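# Reorient a pinched screw hook within the hand

## Task

The screw hook starts pinched by its shank between thumb and index finger. Rotate it using only this hand (the wrist camera, its bracket and the arm's last link also count as the hand) until its orientation in the hand matches the two goal pictures. It fails if the hook contacts anything else or leaves the hand. To finish, keep it motionless in the hand for a moment with the palm pointing straight down, with no hand motor reporting "moving" and with a firm grip, then declare completion.

## Robot and tools

Robot: a single small arm ending in a five-fingered right hand with a wrist force-torque sensor and a wrist camera. There is one arm, so every motion row covers only that arm. Nothing may be knocked off the table.

Frames. The scene frame has its origin on the table top under the arm base, +z up, and +y to the left when facing along +x. Result poses are given there: end_effector_position in metres and end_effector_quat_wxyz, plus linear (m/s) and angular (rad/s) velocities. Motion commands are instead expressed in the hand point's own axes. The hand point sits 0.05 m in front of the palm, where index pad and thumb tip meet in a pinch. Its +z runs along the straightened fingers, +y points out of the palm (so palm facing straight down means +y toward the table), and +x runs across the palm away from the thumb. Fingers extend 0.06 to 0.07 m past the point along +z. A wrist bracket on the little-finger side protrudes 0.03 m beyond the point in +y and 0.11 m across the palm, and can collide. The arm has little room: pulling back along -z and turning about +y (clockwise seen from the back of the hand) are both limited, and rotations about x or y shift the hand point slightly.

The row. Every motion uses one row of 14 numbers, each in [-1, 1], in this order: dx, dy, dz, rx, ry, rz, little, ring, middle, index, thumb_bend, thumb_turn, force_limit, speed. The first six are an offset, not a pose: a displacement and a rotation vector (rx, ry, rz together) in the hand point's axes, measured from the hand point pose in the most recent result that displayed it (before any such result in the scene, or for later calls in one reply, from where the robot is when the action begins). A value of 1.0 equals 0.6 m or 180 degrees. All-zero offsets do not mean hold still; they pull the arm back to that reference pose. The remaining eight are absolute targets. Fingers little, ring, middle, index: +1 straight, -1 curled into the palm. thumb_bend: +1 straight, -1 fully bent. thumb_turn: +1 beside the palm, -1 opposite the fingers. A pinch is roughly index -0.22, thumb_bend -0.75, thumb_turn -0.57. force_limit sets where a closing motor stops, linear from about 0 N at -1 to 10 N at +1 (15 N for both thumb motors); it does not limit opening. speed runs from nearly zero at -1 to full at +1 (full travel in 0.6 s); close at -0.9 or slower for a gentle grip.

Tools.
execute_actions {"actions": [...], "pictures": optional bool}: the list holds zero or one item. Empty list: just report the state. {"rows": [[14 numbers], ...], "steps": n}: up to 15 rows and at most 15 steps of 1/30 s (default 15); each row is used for one step, the last one repeated; every row is offset from the same reference pose, not from the previous row. {"steps": n} alone: wait up to 300 steps counted from the last result.
move {"target": [14 numbers], "speed": m/s 0.002 to 0.5 (default 0.25; turning capped at twice that in rad/s), "stop_force": optional N, 5 to 24}: drives the hand point in a straight line toward the offset target over 0.5 to 10 s; hand numbers are sent at the start. It does not avoid obstacles. stop_force halts the path when the wrist sensor sees that much extra push along the line to the target; unreliable on rotating moves; omit it when backing off a contact.
wait {"seconds": 0 to 10}.
zoom_image {"camera": "cam_high" or "cam_wrist", "region": [x0, y0, x1, y1]} in pixels, at most 504 by 504.
show_instructions {}: shows the reference goal images again.
finished_scene {"scene": current scene number}: ends and grades the scene, irreversibly.

Per step, the commanded pose is clipped to 100 mm and 16 degrees from the measured pose; position wins over orientation when both cannot be met. Arm motion trails commands by about 0.17 s.

Results. The state line gives pose and velocities. hand_measured (positions on the target scale), hand_stopped_by (moving, target, force, stalled, fault) and hand_load_n (fingertip load, positive pushing open) each list six values in motor order. A lost grip shows as loads dropping to near zero. hand_force_limit and hand_speed echo settings. "Hand target" shows the pose the controller is steering toward. "Wrist force"/"Wrist torque" are sensor readings in the end effector axes, with offsets up to about 3.5 N and saturation near 30 N; "no reading" is normal at start. "pose unreachable" and HELD mean the clearance check altered or blocked commands. A move adds a "move:" line: done, off_target, moving, held, fault, or contact (stop_force triggered), with limits such as paced (pose clipped) or held, and the distance to target.

Fingers keep moving after an action until they reach target or force_limit, then lock (holding at least 15 N). Each motor only starts when its target changes by 0.01 or more. To grip harder, raise force_limit and send a more-closed target; to loosen, send a more-open one.

Avoid: contact torques over the joint limits (wrist joints only 8.01 N m) or outside forces of 150 N, which stop the arm for 10 s; motor overheating from long loaded holds (MOTOR HOT from 70 °C, brake lock at 85 °C); fast or deep pushes into firm surfaces; letting the hook touch anything but the hand or slip out.

Each tool is called as name([rows], argument=value, ...), one row to a line, values as JSON.

Reference images:

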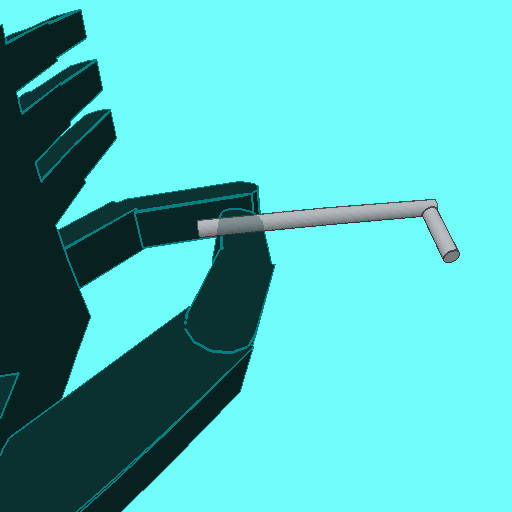

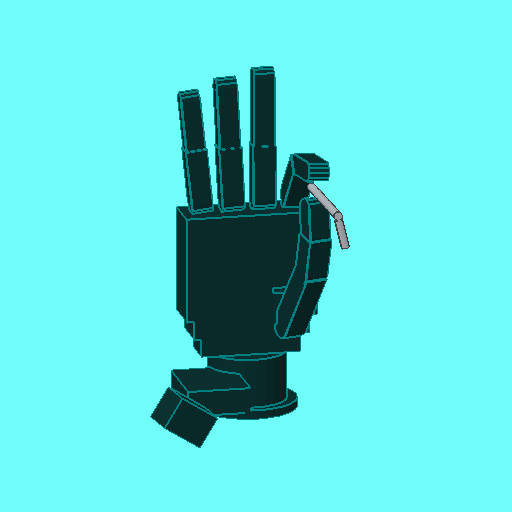

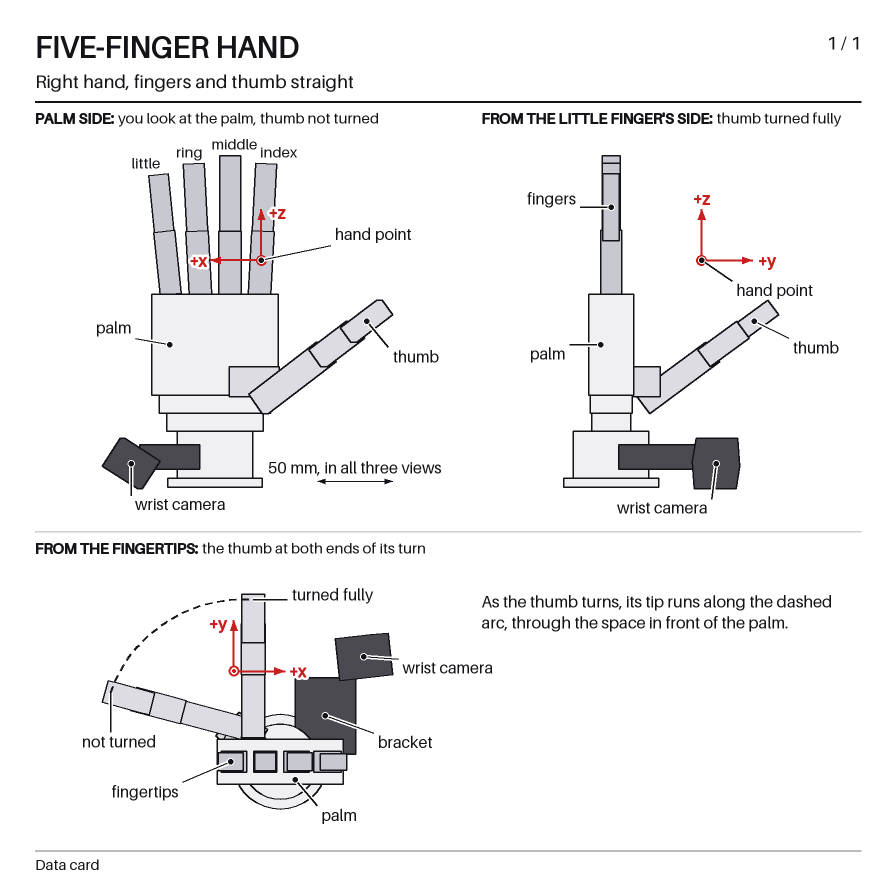

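## Session

I'll check the current state first.

execute_actions(actions=[])

Scene clock: 0.00 s of 4500.00 s.
end_effector_position=(+0.4636, -0.0237, +0.3009) hand_measured=(+1.000, +1.000, +1.000, -0.148, -0.750, -0.550) hand_load_n=(+0.0, +0.0, +0.0, +5.5, +0.5, +0.0) hand_stopped_by=(target, target, target, target, target, target) hand_force_limit=0.00 hand_speed=-0.80 end_effector_quat_wxyz=(+0.409, -0.421, +0.561, -0.584) end_effector_velocity=(+0.000, -0.000, -0.000) end_effector_angular_velocity=(-0.000, -0.000, -0.000)
Joint positions: [-0.475 -1.401  2.244 -3.999 -1.362 -0.025]
Joint velocities: [-0.     0.001 -0.    -0.001  0.    -0.   ]
Motor temperatures (°C, as the motors report them): [32 31 27 39 36 30]
Wrist force (N, on the end effector, along its own x y z axes, offset not removed): no reading
Wrist torque (N m, same axes, about the end effector's origin, offset not removed): no reading
Hand target: +0.464, -0.024, +0.301; +0.409, -0.421, +0.561, -0.584

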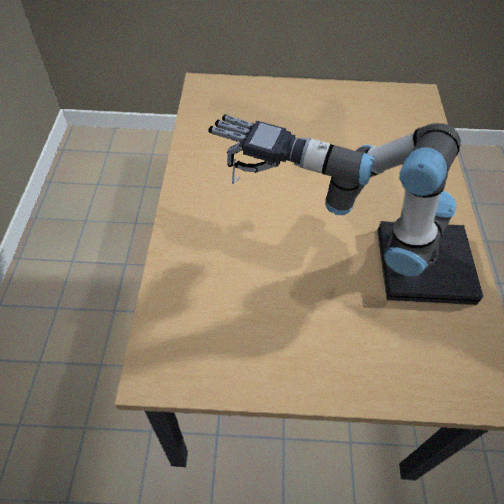

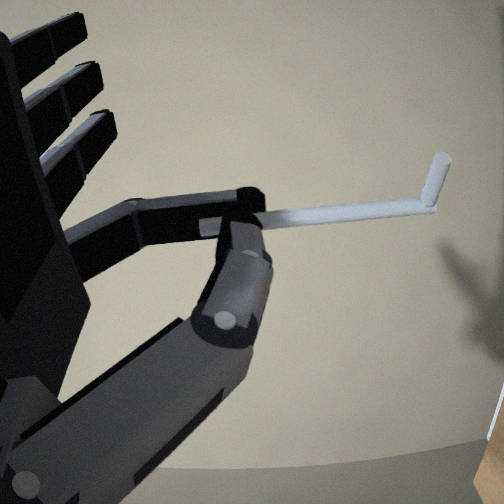

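zoom_image(camera="cam_wrist", region=[150, 100, 504, 354])

zoom_image(camera="cam_high", region=[180, 80, 360, 240])

Region (150, 100, 504, 354) of cam_wrist's 504x504 image, scaled by 1.424, with more detail than that image has; it fills the top 362 rows of this view, and the rest is white.

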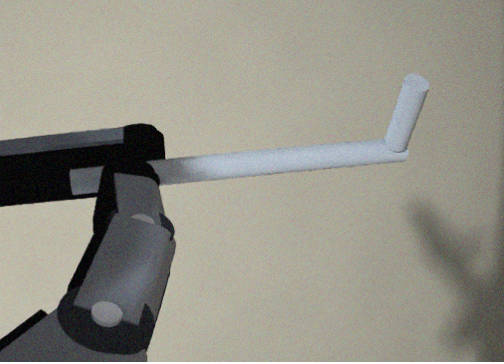

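Region (180, 80, 360, 240) of cam_high's 504x504 image, scaled by 2.800, with more detail than that image has.

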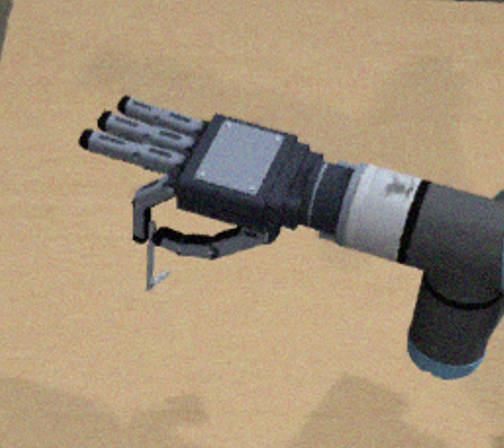

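The palm already faces down and the shank sits about where the goal shows it. What's left is a roll of roughly 90° about the shank's own axis. I'll try that by swinging the thumb slightly while the index keeps pressing.

execute_actions([
  {"rows": [[0,0,0,0,0,0, 1,1,1, -0.30, -0.75, -0.50, 0.0, -0.8]], "steps": 15},
])

Scene clock: 120.50 s of 4500.00 s.
end_effector_position=(+0.4636, -0.0237, +0.3009) hand_measured=(+1.000, +1.000, +1.000, -0.148, -0.750, -0.500) hand_load_n=(+0.0, +0.0, +0.0, +5.5, +1.5, +0.0) hand_stopped_by=(target, target, target, force, target, target) hand_force_limit=0.00 hand_speed=-0.80 end_effector_quat_wxyz=(+0.409, -0.421, +0.561, -0.584) end_effector_velocity=(-0.000, +0.001, +0.001) end_effector_angular_velocity=(-0.001, -0.002, +0.001)
Joint positions: [-0.475 -1.401  2.244 -3.999 -1.362 -0.025]
Joint velocities: [ 0.001 -0.002 -0.     0.    -0.     0.   ]
Motor temperatures (°C, as the motors report them): [32 31 27 39 36 30]
Wrist force (N, on the end effector, along its own x y z axes, offset not removed): [-0.3 0.9 0.7]
Wrist torque (N m, same axes, about the end effector's origin, offset not removed): [-0.01 0.12 0.02]
Hand target: +0.464, -0.024, +0.301; +0.409, -0.421, +0.561, -0.584
Off the commanded pose: 0.000 m, 0 deg.
Steps of this call (steps 1 to 90: nothing new was sent; then 117.00 s passed at rest; steps 91 to 105: all 15 steps of this action). Readings (end_effector_position | what the end effector reports):
91: (+0.4636, -0.0237, +0.3009) | hand_measured=(+1.000, +1.000, +1.000, -0.148, -0.750, -0.550) hand_load_n=(+0.0, +0.0, +0.0, +5.5, +0.5, +0.0) hand_stopped_by=(target, target, target, force, target, moving) hand_force_limit=0.00 hand_speed=-0.80
92: (+0.4636, -0.0237, +0.3009) | hand_measured=(+1.000, +1.000, +1.000, -0.148, -0.750, -0.550) hand_load_n=(+0.0, +0.0, +0.0, +5.5, +0.5, +0.0) hand_stopped_by=(target, target, target, force, target, moving) hand_force_limit=0.00 hand_speed=-0.80
94: (+0.4636, -0.0237, +0.3009) | hand_measured=(+1.000, +1.000, +1.000, -0.148, -0.750, -0.542) hand_load_n=(+0.0, +0.0, +0.0, +5.5, +1.0, +0.0) hand_stopped_by=(target, target, target, force, target, moving) hand_force_limit=0.00 hand_speed=-0.80
98: (+0.4636, -0.0237, +0.3009) | hand_measured=(+1.000, +1.000, +1.000, -0.148, -0.750, -0.504) hand_load_n=(+0.0, +0.0, +0.0, +5.5, +1.5, +0.0) hand_stopped_by=(target, target, target, force, target, moving) hand_force_limit=0.00 hand_speed=-0.80
105: the state above

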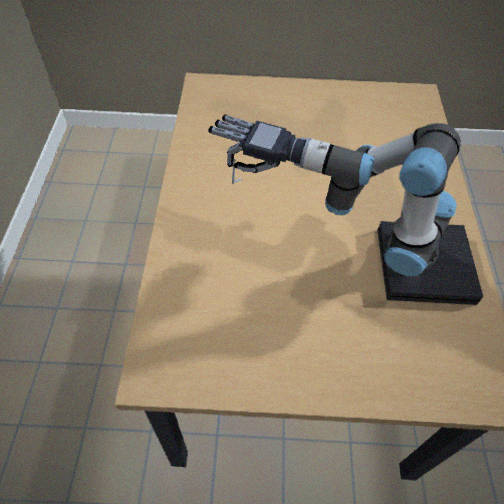

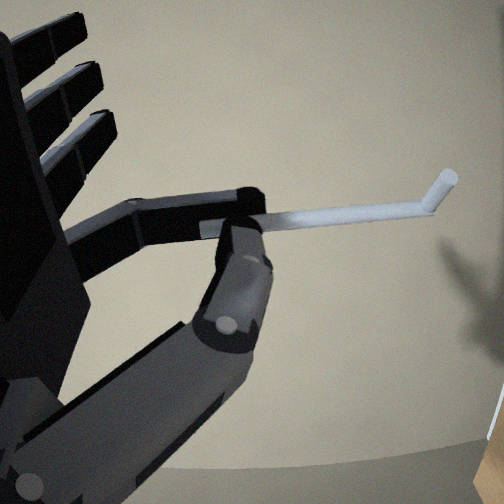

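The thumb move rolled the hook the right way, and the bent end now points more toward the camera. I'll keep opening the thumb in small steps.

execute_actions([
  {"rows": [[0,0,0,0,0,0, 1,1,1, -0.32, -0.75, -0.45, 0.0, -0.8]], "steps": 15},
])

Scene clock: 125.37 s of 4500.00 s.
end_effector_position=(+0.4636, -0.0237, +0.3009) hand_measured=(+1.000, +1.000, +1.000, -0.148, -0.748, -0.450) hand_load_n=(+0.0, +0.0, +0.0, +5.5, +2.5, -0.5) hand_stopped_by=(target, target, target, force, target, target) hand_force_limit=0.00 hand_speed=-0.80 end_effector_quat_wxyz=(+0.409, -0.421, +0.561, -0.584) end_effector_velocity=(-0.000, +0.000, +0.000) end_effector_angular_velocity=(-0.000, -0.001, +0.000)
Joint positions: [-0.475 -1.401  2.244 -3.999 -1.362 -0.025]
Joint velocities: [ 0. -0. -0. -0. -0.  0.]
Motor temperatures (°C, as the motors report them): [32 31 27 39 36 30]
Wrist force (N, on the end effector, along its own x y z axes, offset not removed): [1.4 1.8 4.2]
Wrist torque (N m, same axes, about the end effector's origin, offset not removed): [-0.06 -0.24 0.12]
Hand target: +0.464, -0.024, +0.301; +0.409, -0.421, +0.561, -0.584
Off the commanded pose: 0.000 m, 0 deg.
Steps of this call (steps 1 to 90: nothing new was sent; then 1.37 s passed at rest; steps 91 to 105: all 15 steps of this action). Readings (end_effector_position | what the end effector reports):
91: (+0.4636, -0.0237, +0.3009) | hand_measured=(+1.000, +1.000, +1.000, -0.148, -0.750, -0.500) hand_load_n=(+0.0, +0.0, +0.0, +5.5, +1.5, +0.0) hand_stopped_by=(target, target, target, force, target, moving) hand_force_limit=0.00 hand_speed=-0.80
92: (+0.4636, -0.0237, +0.3009) | hand_measured=(+1.000, +1.000, +1.000, -0.148, -0.750, -0.500) hand_load_n=(+0.0, +0.0, +0.0, +5.5, +1.5, +0.0) hand_stopped_by=(target, target, target, force, target, moving) hand_force_limit=0.00 hand_speed=-0.80
94: (+0.4636, -0.0237, +0.3009) | hand_measured=(+1.000, +1.000, +1.000, -0.148, -0.750, -0.492) hand_load_n=(+0.0, +0.0, +0.0, +5.5, +1.5, +0.0) hand_stopped_by=(target, target, target, force, target, moving) hand_force_limit=0.00 hand_speed=-0.80
98: (+0.4636, -0.0237, +0.3009) | hand_measured=(+1.000, +1.000, +1.000, -0.148, -0.748, -0.454) hand_load_n=(+0.0, +0.0, +0.0, +5.5, +2.0, -0.5) hand_stopped_by=(target, target, target, force, target, moving) hand_force_limit=0.00 hand_speed=-0.80
105: the state above

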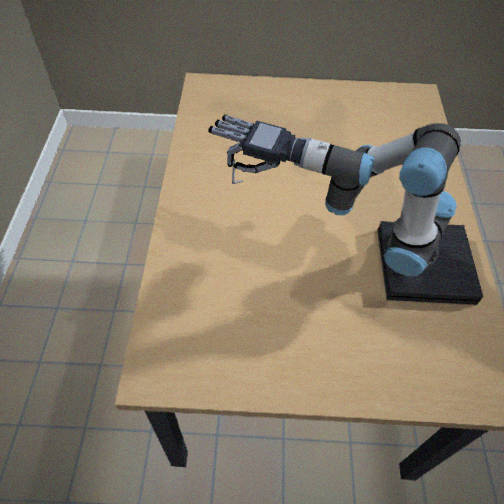

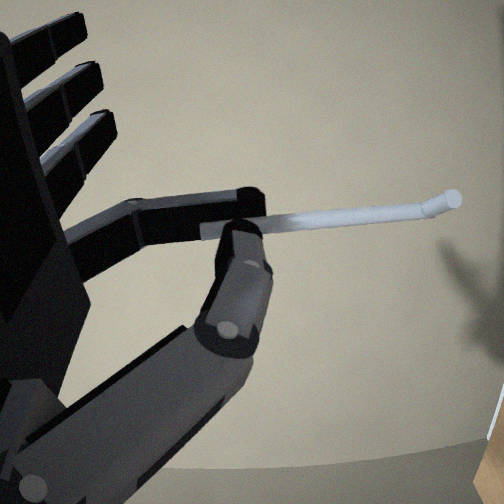

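execute_actions([
  {"rows": [[0,0,0,0,0,0, 1,1,1, -0.30, -0.75, -0.40, 0.0, -0.8]], "steps": 15},
])

Scene clock: 131.20 s of 4500.00 s.
end_effector_position=(+0.4636, -0.0237, +0.3009) hand_measured=(+1.000, +1.000, +1.000, -0.148, -0.748, -0.400) hand_load_n=(+0.0, +0.0, +0.0, +6.0, +3.0, -0.5) hand_stopped_by=(target, target, target, force, target, target) hand_force_limit=0.00 hand_speed=-0.80 end_effector_quat_wxyz=(+0.409, -0.421, +0.561, -0.584) end_effector_velocity=(+0.000, -0.000, +0.000) end_effector_angular_velocity=(-0.001, -0.001, -0.001)
Joint positions: [-0.475 -1.401  2.244 -3.999 -1.362 -0.025]
Joint velocities: [-0.001  0.    -0.001 -0.001  0.    -0.   ]
Motor temperatures (°C, as the motors report them): [32 31 27 39 36 30]
Wrist force (N, on the end effector, along its own x y z axes, offset not removed): [-0.1 0.3 1.0]
Wrist torque (N m, same axes, about the end effector's origin, offset not removed): [0.01 0.03 0.01]
Hand target: +0.464, -0.024, +0.301; +0.409, -0.421, +0.561, -0.584
Off the commanded pose: 0.000 m, 0 deg.
Steps of this call (steps 1 to 90: nothing new was sent; then 2.33 s passed at rest; steps 91 to 105: all 15 steps of this action). Readings (end_effector_position | what the end effector reports):
91: (+0.4636, -0.0237, +0.3009) | hand_measured=(+1.000, +1.000, +1.000, -0.148, -0.748, -0.450) hand_load_n=(+0.0, +0.0, +0.0, +5.5, +2.5, -0.5) hand_stopped_by=(target, target, target, force, target, moving) hand_force_limit=0.00 hand_speed=-0.80
92: (+0.4636, -0.0237, +0.3009) | hand_measured=(+1.000, +1.000, +1.000, -0.148, -0.748, -0.450) hand_load_n=(+0.0, +0.0, +0.0, +5.5, +2.5, -0.5) hand_stopped_by=(target, target, target, force, target, moving) hand_force_limit=0.00 hand_speed=-0.80
94: (+0.4636, -0.0237, +0.3009) | hand_measured=(+1.000, +1.000, +1.000, -0.148, -0.748, -0.442) hand_load_n=(+0.0, +0.0, +0.0, +5.5, +2.5, -0.5) hand_stopped_by=(target, target, target, force, target, moving) hand_force_limit=0.00 hand_speed=-0.80
98: (+0.4636, -0.0237, +0.3009) | hand_measured=(+1.000, +1.000, +1.000, -0.148, -0.748, -0.404) hand_load_n=(+0.0, +0.0, +0.0, +6.0, +3.0, -0.5) hand_stopped_by=(target, target, target, force, target, moving) hand_force_limit=0.00 hand_speed=-0.80
105: the state above

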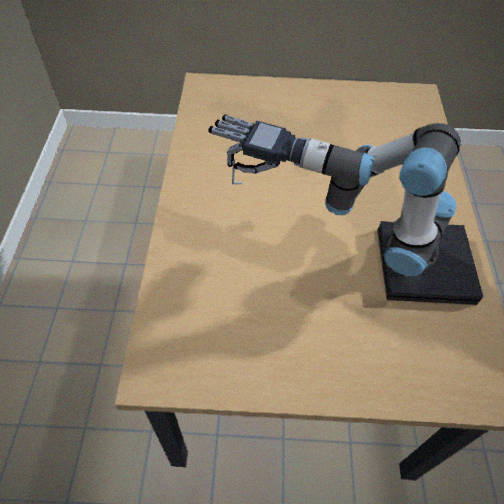

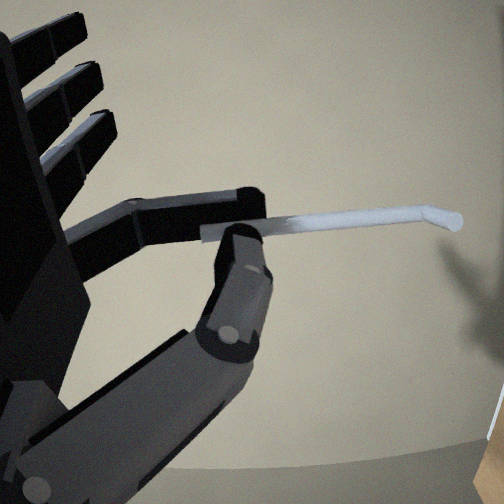

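execute_actions([
  {"rows": [[0,0,0,0,0,0, 1,1,1, -0.32, -0.75, -0.34, 0.0, -0.8]], "steps": 15},
])

Scene clock: 135.30 s of 4500.00 s.
end_effector_position=(+0.4636, -0.0237, +0.3009) hand_measured=(+1.000, +1.000, +1.000, -0.148, -0.748, -0.340) hand_load_n=(+0.0, +0.0, +0.0, +6.0, +4.0, -0.5) hand_stopped_by=(target, target, target, force, target, target) hand_force_limit=0.00 hand_speed=-0.80 end_effector_quat_wxyz=(+0.409, -0.421, +0.561, -0.584) end_effector_velocity=(-0.000, -0.000, -0.000) end_effector_angular_velocity=(+0.000, +0.000, -0.001)
Joint positions: [-0.475 -1.401  2.244 -3.999 -1.362 -0.025]
Joint velocities: [-0.001 -0.     0.     0.    -0.    -0.   ]
Motor temperatures (°C, as the motors report them): [32 31 27 39 36 30]
Wrist force (N, on the end effector, along its own x y z axes, offset not removed): [0.3 -0.1 0.4]
Wrist torque (N m, same axes, about the end effector's origin, offset not removed): [-0.06 0.01 0.07]
Hand target: +0.464, -0.024, +0.301; +0.409, -0.421, +0.561, -0.584
Off the commanded pose: 0.000 m, 0 deg.
Steps of this call (steps 1 to 90: nothing new was sent; then 0.60 s passed at rest; steps 91 to 105: all 15 steps of this action). Readings (end_effector_position | what the end effector reports):
91: (+0.4636, -0.0237, +0.3009) | hand_measured=(+1.000, +1.000, +1.000, -0.148, -0.748, -0.400) hand_load_n=(+0.0, +0.0, +0.0, +6.0, +3.0, -0.5) hand_stopped_by=(target, target, target, force, target, moving) hand_force_limit=0.00 hand_speed=-0.80
92: (+0.4636, -0.0237, +0.3009) | hand_measured=(+1.000, +1.000, +1.000, -0.148, -0.748, -0.400) hand_load_n=(+0.0, +0.0, +0.0, +6.0, +3.0, -0.5) hand_stopped_by=(target, target, target, force, target, moving) hand_force_limit=0.00 hand_speed=-0.80
94: (+0.4636, -0.0237, +0.3009) | hand_measured=(+1.000, +1.000, +1.000, -0.148, -0.748, -0.392) hand_load_n=(+0.0, +0.0, +0.0, +6.0, +3.5, -0.5) hand_stopped_by=(target, target, target, force, target, moving) hand_force_limit=0.00 hand_speed=-0.80
98: (+0.4636, -0.0237, +0.3009) | hand_measured=(+1.000, +1.000, +1.000, -0.148, -0.748, -0.354) hand_load_n=(+0.0, +0.0, +0.0, +6.0, +3.5, -0.5) hand_stopped_by=(target, target, target, force, target, moving) hand_force_limit=0.00 hand_speed=-0.80
105: the state above

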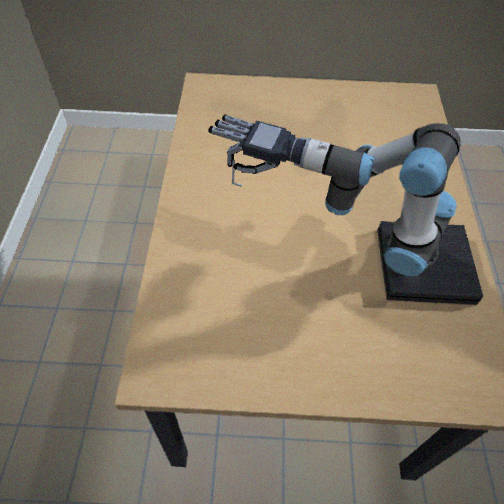

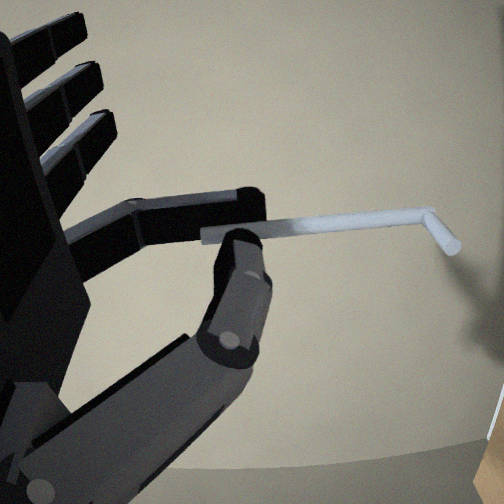

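execute_actions([
  {"rows": [[0,0,0,0,0,0, 1,1,1, -0.30, -0.75, -0.30, 0.0, -0.8]], "steps": 15},
])

Scene clock: 139.30 s of 4500.00 s.
end_effector_position=(+0.4636, -0.0237, +0.3009) hand_measured=(+1.000, +1.000, +1.000, -0.148, -0.748, -0.300) hand_load_n=(+0.0, +0.0, +0.0, +6.0, +4.5, -0.5) hand_stopped_by=(target, target, target, force, target, target) hand_force_limit=0.00 hand_speed=-0.80 end_effector_quat_wxyz=(+0.409, -0.421, +0.561, -0.584) end_effector_velocity=(+0.000, -0.000, -0.000) end_effector_angular_velocity=(+0.000, +0.000, -0.000)
Joint positions: [-0.475 -1.401  2.244 -3.999 -1.362 -0.025]
Joint velocities: [-0.     0.001 -0.    -0.     0.    -0.   ]
Motor temperatures (°C, as the motors report them): [32 31 27 39 36 30]
Wrist force (N, on the end effector, along its own x y z axes, offset not removed): [0.6 1.2 2.4]
Wrist torque (N m, same axes, about the end effector's origin, offset not removed): [-0.01 -0.12 0.13]
Hand target: +0.464, -0.024, +0.301; +0.409, -0.421, +0.561, -0.584
Off the commanded pose: 0.000 m, 0 deg.
Steps of this call (steps 1 to 90: nothing new was sent; then 0.50 s passed at rest; steps 91 to 105: all 15 steps of this action). Readings (end_effector_position | what the end effector reports):
91: (+0.4636, -0.0237, +0.3009) | hand_measured=(+1.000, +1.000, +1.000, -0.148, -0.748, -0.340) hand_load_n=(+0.0, +0.0, +0.0, +6.0, +4.0, -0.5) hand_stopped_by=(target, target, target, force, target, moving) hand_force_limit=0.00 hand_speed=-0.80
92: (+0.4636, -0.0237, +0.3009) | hand_measured=(+1.000, +1.000, +1.000, -0.148, -0.748, -0.340) hand_load_n=(+0.0, +0.0, +0.0, +6.0, +4.0, -0.5) hand_stopped_by=(target, target, target, force, target, moving) hand_force_limit=0.00 hand_speed=-0.80
94: (+0.4636, -0.0237, +0.3009) | hand_measured=(+1.000, +1.000, +1.000, -0.148, -0.748, -0.332) hand_load_n=(+0.0, +0.0, +0.0, +6.0, +4.0, -0.5) hand_stopped_by=(target, target, target, force, target, moving) hand_force_limit=0.00 hand_speed=-0.80
98: (+0.4636, -0.0237, +0.3009) | hand_measured=(+1.000, +1.000, +1.000, -0.148, -0.748, -0.300) hand_load_n=(+0.0, +0.0, +0.0, +6.0, +4.5, -0.5) hand_stopped_by=(target, target, target, force, target, moving) hand_force_limit=0.00 hand_speed=-0.80
105: the state above

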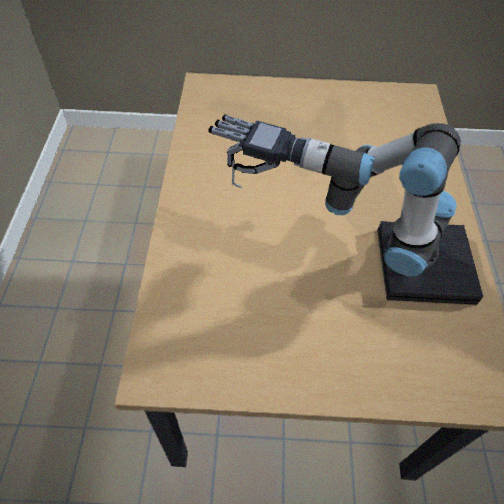

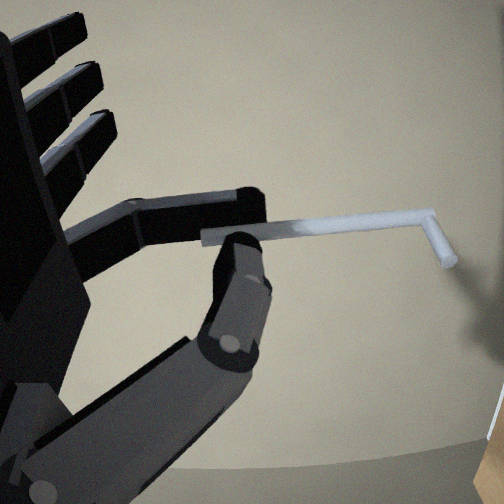

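That looks close to the goal picture, so I'll zoom in and compare.

zoom_image(camera="cam_wrist", region=[170, 130, 504, 340])

Region (170, 130, 504, 340) of cam_wrist's 504x504 image, scaled by 1.509, with more detail than that image has; it fills the top 317 rows of this view, and the rest is white.

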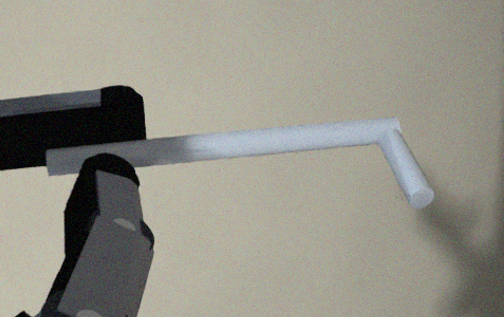

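The roll is nearly at the goal, only slightly short. Next I'll firm up the grip by squeezing the index to a higher force limit, then check the orientation again.

execute_actions([
  {"rows": [[0,0,0,0,0,0, 1,1,1, -0.34, -0.75, -0.285, 0.4, -0.9]], "steps": 15},
])

Scene clock: 159.20 s of 4500.00 s.
end_effector_position=(+0.4636, -0.0237, +0.3009) hand_measured=(+1.000, +1.000, +1.000, -0.150, -0.748, -0.284) hand_load_n=(+0.0, +0.0, +0.0, +7.0, +4.5, -0.5) hand_stopped_by=(target, target, target, force, target, target) hand_force_limit=0.40 hand_speed=-0.90 end_effector_quat_wxyz=(+0.409, -0.421, +0.561, -0.584) end_effector_velocity=(-0.000, -0.000, +0.001) end_effector_angular_velocity=(-0.001, -0.001, -0.000)
Joint positions: [-0.475 -1.401  2.244 -3.999 -1.362 -0.025]
Joint velocities: [-0.    -0.001 -0.    -0.    -0.     0.   ]
Motor temperatures (°C, as the motors report them): [32 31 27 39 36 30]
Wrist force (N, on the end effector, along its own x y z axes, offset not removed): [1.4 0.0 1.8]
Wrist torque (N m, same axes, about the end effector's origin, offset not removed): [-0.17 -0.28 0.12]
Hand target: +0.464, -0.024, +0.301; +0.409, -0.421, +0.561, -0.584
Off the commanded pose: 0.000 m, 0 deg.
Steps of this call (steps 1 to 90: nothing new was sent; then 16.40 s passed at rest; steps 91 to 105: all 15 steps of this action). Readings (end_effector_position | what the end effector reports):
91: (+0.4636, -0.0237, +0.3009) | hand_measured=(+1.000, +1.000, +1.000, -0.148, -0.748, -0.300) hand_load_n=(+0.0, +0.0, +0.0, +6.0, +4.5, -0.5) hand_stopped_by=(target, target, target, moving, target, moving) hand_force_limit=0.40 hand_speed=-0.90
92: (+0.4636, -0.0237, +0.3009) | hand_measured=(+1.000, +1.000, +1.000, -0.148, -0.748, -0.300) hand_load_n=(+0.0, +0.0, +0.0, +6.0, +4.5, -0.5) hand_stopped_by=(target, target, target, moving, target, moving) hand_force_limit=0.40 hand_speed=-0.90
94: (+0.4636, -0.0237, +0.3009) | hand_measured=(+1.000, +1.000, +1.000, -0.152, -0.748, -0.296) hand_load_n=(+0.0, +0.0, +0.0, +7.5, +4.5, -0.5) hand_stopped_by=(target, target, target, force, target, moving) hand_force_limit=0.40 hand_speed=-0.90
98: (+0.4636, -0.0237, +0.3009) | hand_measured=(+1.000, +1.000, +1.000, -0.150, -0.748, -0.284) hand_load_n=(+0.0, +0.0, +0.0, +7.0, +4.5, -0.5) hand_stopped_by=(target, target, target, force, target, moving) hand_force_limit=0.40 hand_speed=-0.90
105: the state above

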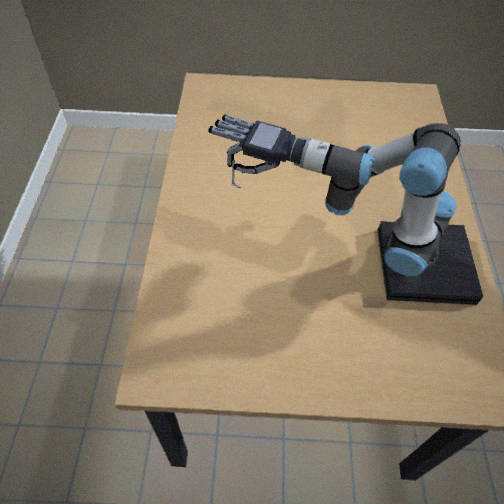

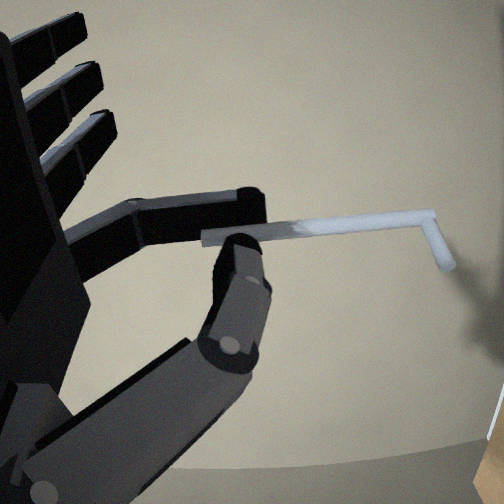

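zoom_image(camera="cam_wrist", region=[170, 130, 504, 340])

Region (170, 130, 504, 340) of cam_wrist's 504x504 image, scaled by 1.509, with more detail than that image has; it fills the top 317 rows of this view, and the rest is white.

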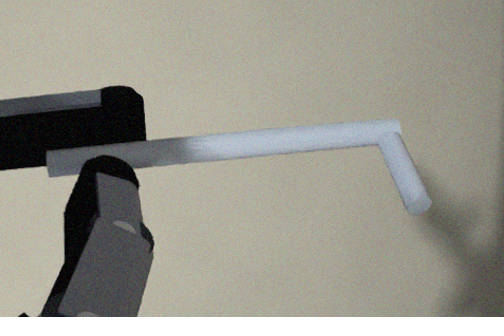

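zoom_image(camera="cam_high", region=[200, 110, 320, 210])

Region (200, 110, 320, 210) of cam_high's 504x504 image, scaled by 4.200, with more detail than that image has.

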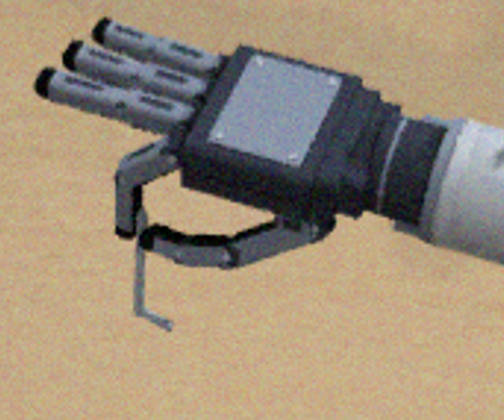

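The high camera agrees: the bent end now points toward the wrist, as in the palm-view goal picture. I'll hold still briefly and check the grip.

wait(seconds=2)

Scene clock: 174.33 s of 4500.00 s.
end_effector_position=(+0.4636, -0.0237, +0.3009) hand_measured=(+1.000, +1.000, +1.000, -0.150, -0.748, -0.284) hand_load_n=(+0.0, +0.0, +0.0, +7.0, +4.5, -0.5) hand_stopped_by=(target, target, target, force, target, target) hand_force_limit=0.40 hand_speed=-0.90 end_effector_quat_wxyz=(+0.409, -0.421, +0.561, -0.584) end_effector_velocity=(-0.000, +0.001, +0.001) end_effector_angular_velocity=(-0.001, -0.001, +0.001)
Joint positions: [-0.475 -1.401  2.244 -3.999 -1.362 -0.025]
Joint velocities: [ 0.001 -0.002  0.    -0.     0.    -0.   ]
Motor temperatures (°C, as the motors report them): [32 31 27 39 36 30]
Wrist force (N, on the end effector, along its own x y z axes, offset not removed): [0.4 1.6 2.6]
Wrist torque (N m, same axes, about the end effector's origin, offset not removed): [0.06 -0.03 0.05]
Hand target: +0.464, -0.024, +0.301; +0.409, -0.421, +0.561, -0.584
Off the commanded pose: 0.000 m, 0 deg.
Steps of this call (steps 1 to 90: nothing new was sent; then 12.13 s passed at rest). Readings (end_effector_position | what the end effector reports):
1: (+0.4636, -0.0237, +0.3009) | hand_measured=(+1.000, +1.000, +1.000, -0.150, -0.748, -0.284) hand_load_n=(+0.0, +0.0, +0.0, +7.0, +4.5, -0.5) hand_stopped_by=(target, target, target, force, target, target) hand_force_limit=0.40 hand_speed=-0.90
2: (+0.4636, -0.0237, +0.3009) | hand_measured=(+1.000, +1.000, +1.000, -0.150, -0.748, -0.284) hand_load_n=(+0.0, +0.0, +0.0, +7.0, +4.5, -0.5) hand_stopped_by=(target, target, target, force, target, target) hand_force_limit=0.40 hand_speed=-0.90
4: (+0.4636, -0.0237, +0.3009) | hand_measured=(+1.000, +1.000, +1.000, -0.150, -0.748, -0.284) hand_load_n=(+0.0, +0.0, +0.0, +7.0, +4.5, -0.5) hand_stopped_by=(target, target, target, force, target, target) hand_force_limit=0.40 hand_speed=-0.90
8: (+0.4636, -0.0237, +0.3009) | hand_measured=(+1.000, +1.000, +1.000, -0.150, -0.748, -0.284) hand_load_n=(+0.0, +0.0, +0.0, +7.0, +4.5, -0.5) hand_stopped_by=(target, target, target, force, target, target) hand_force_limit=0.40 hand_speed=-0.90
90: the state above

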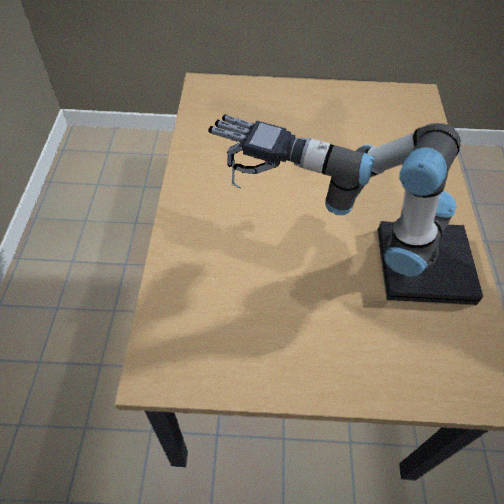

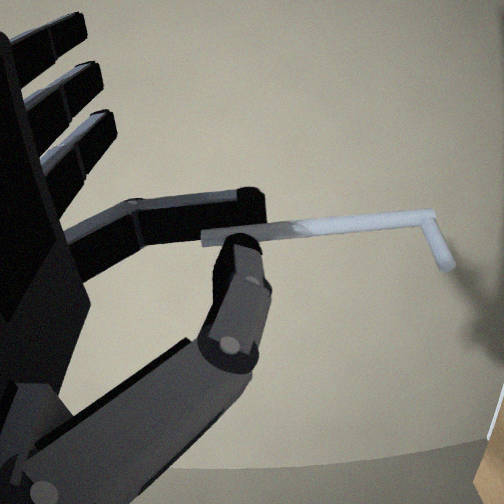

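The hook matches the goal pictures as closely as I can judge. The grip is firm, the palm faces down and no motor is moving, so scene 1 is done.

finished_scene(scene=1)

The scene is finished: the task was done.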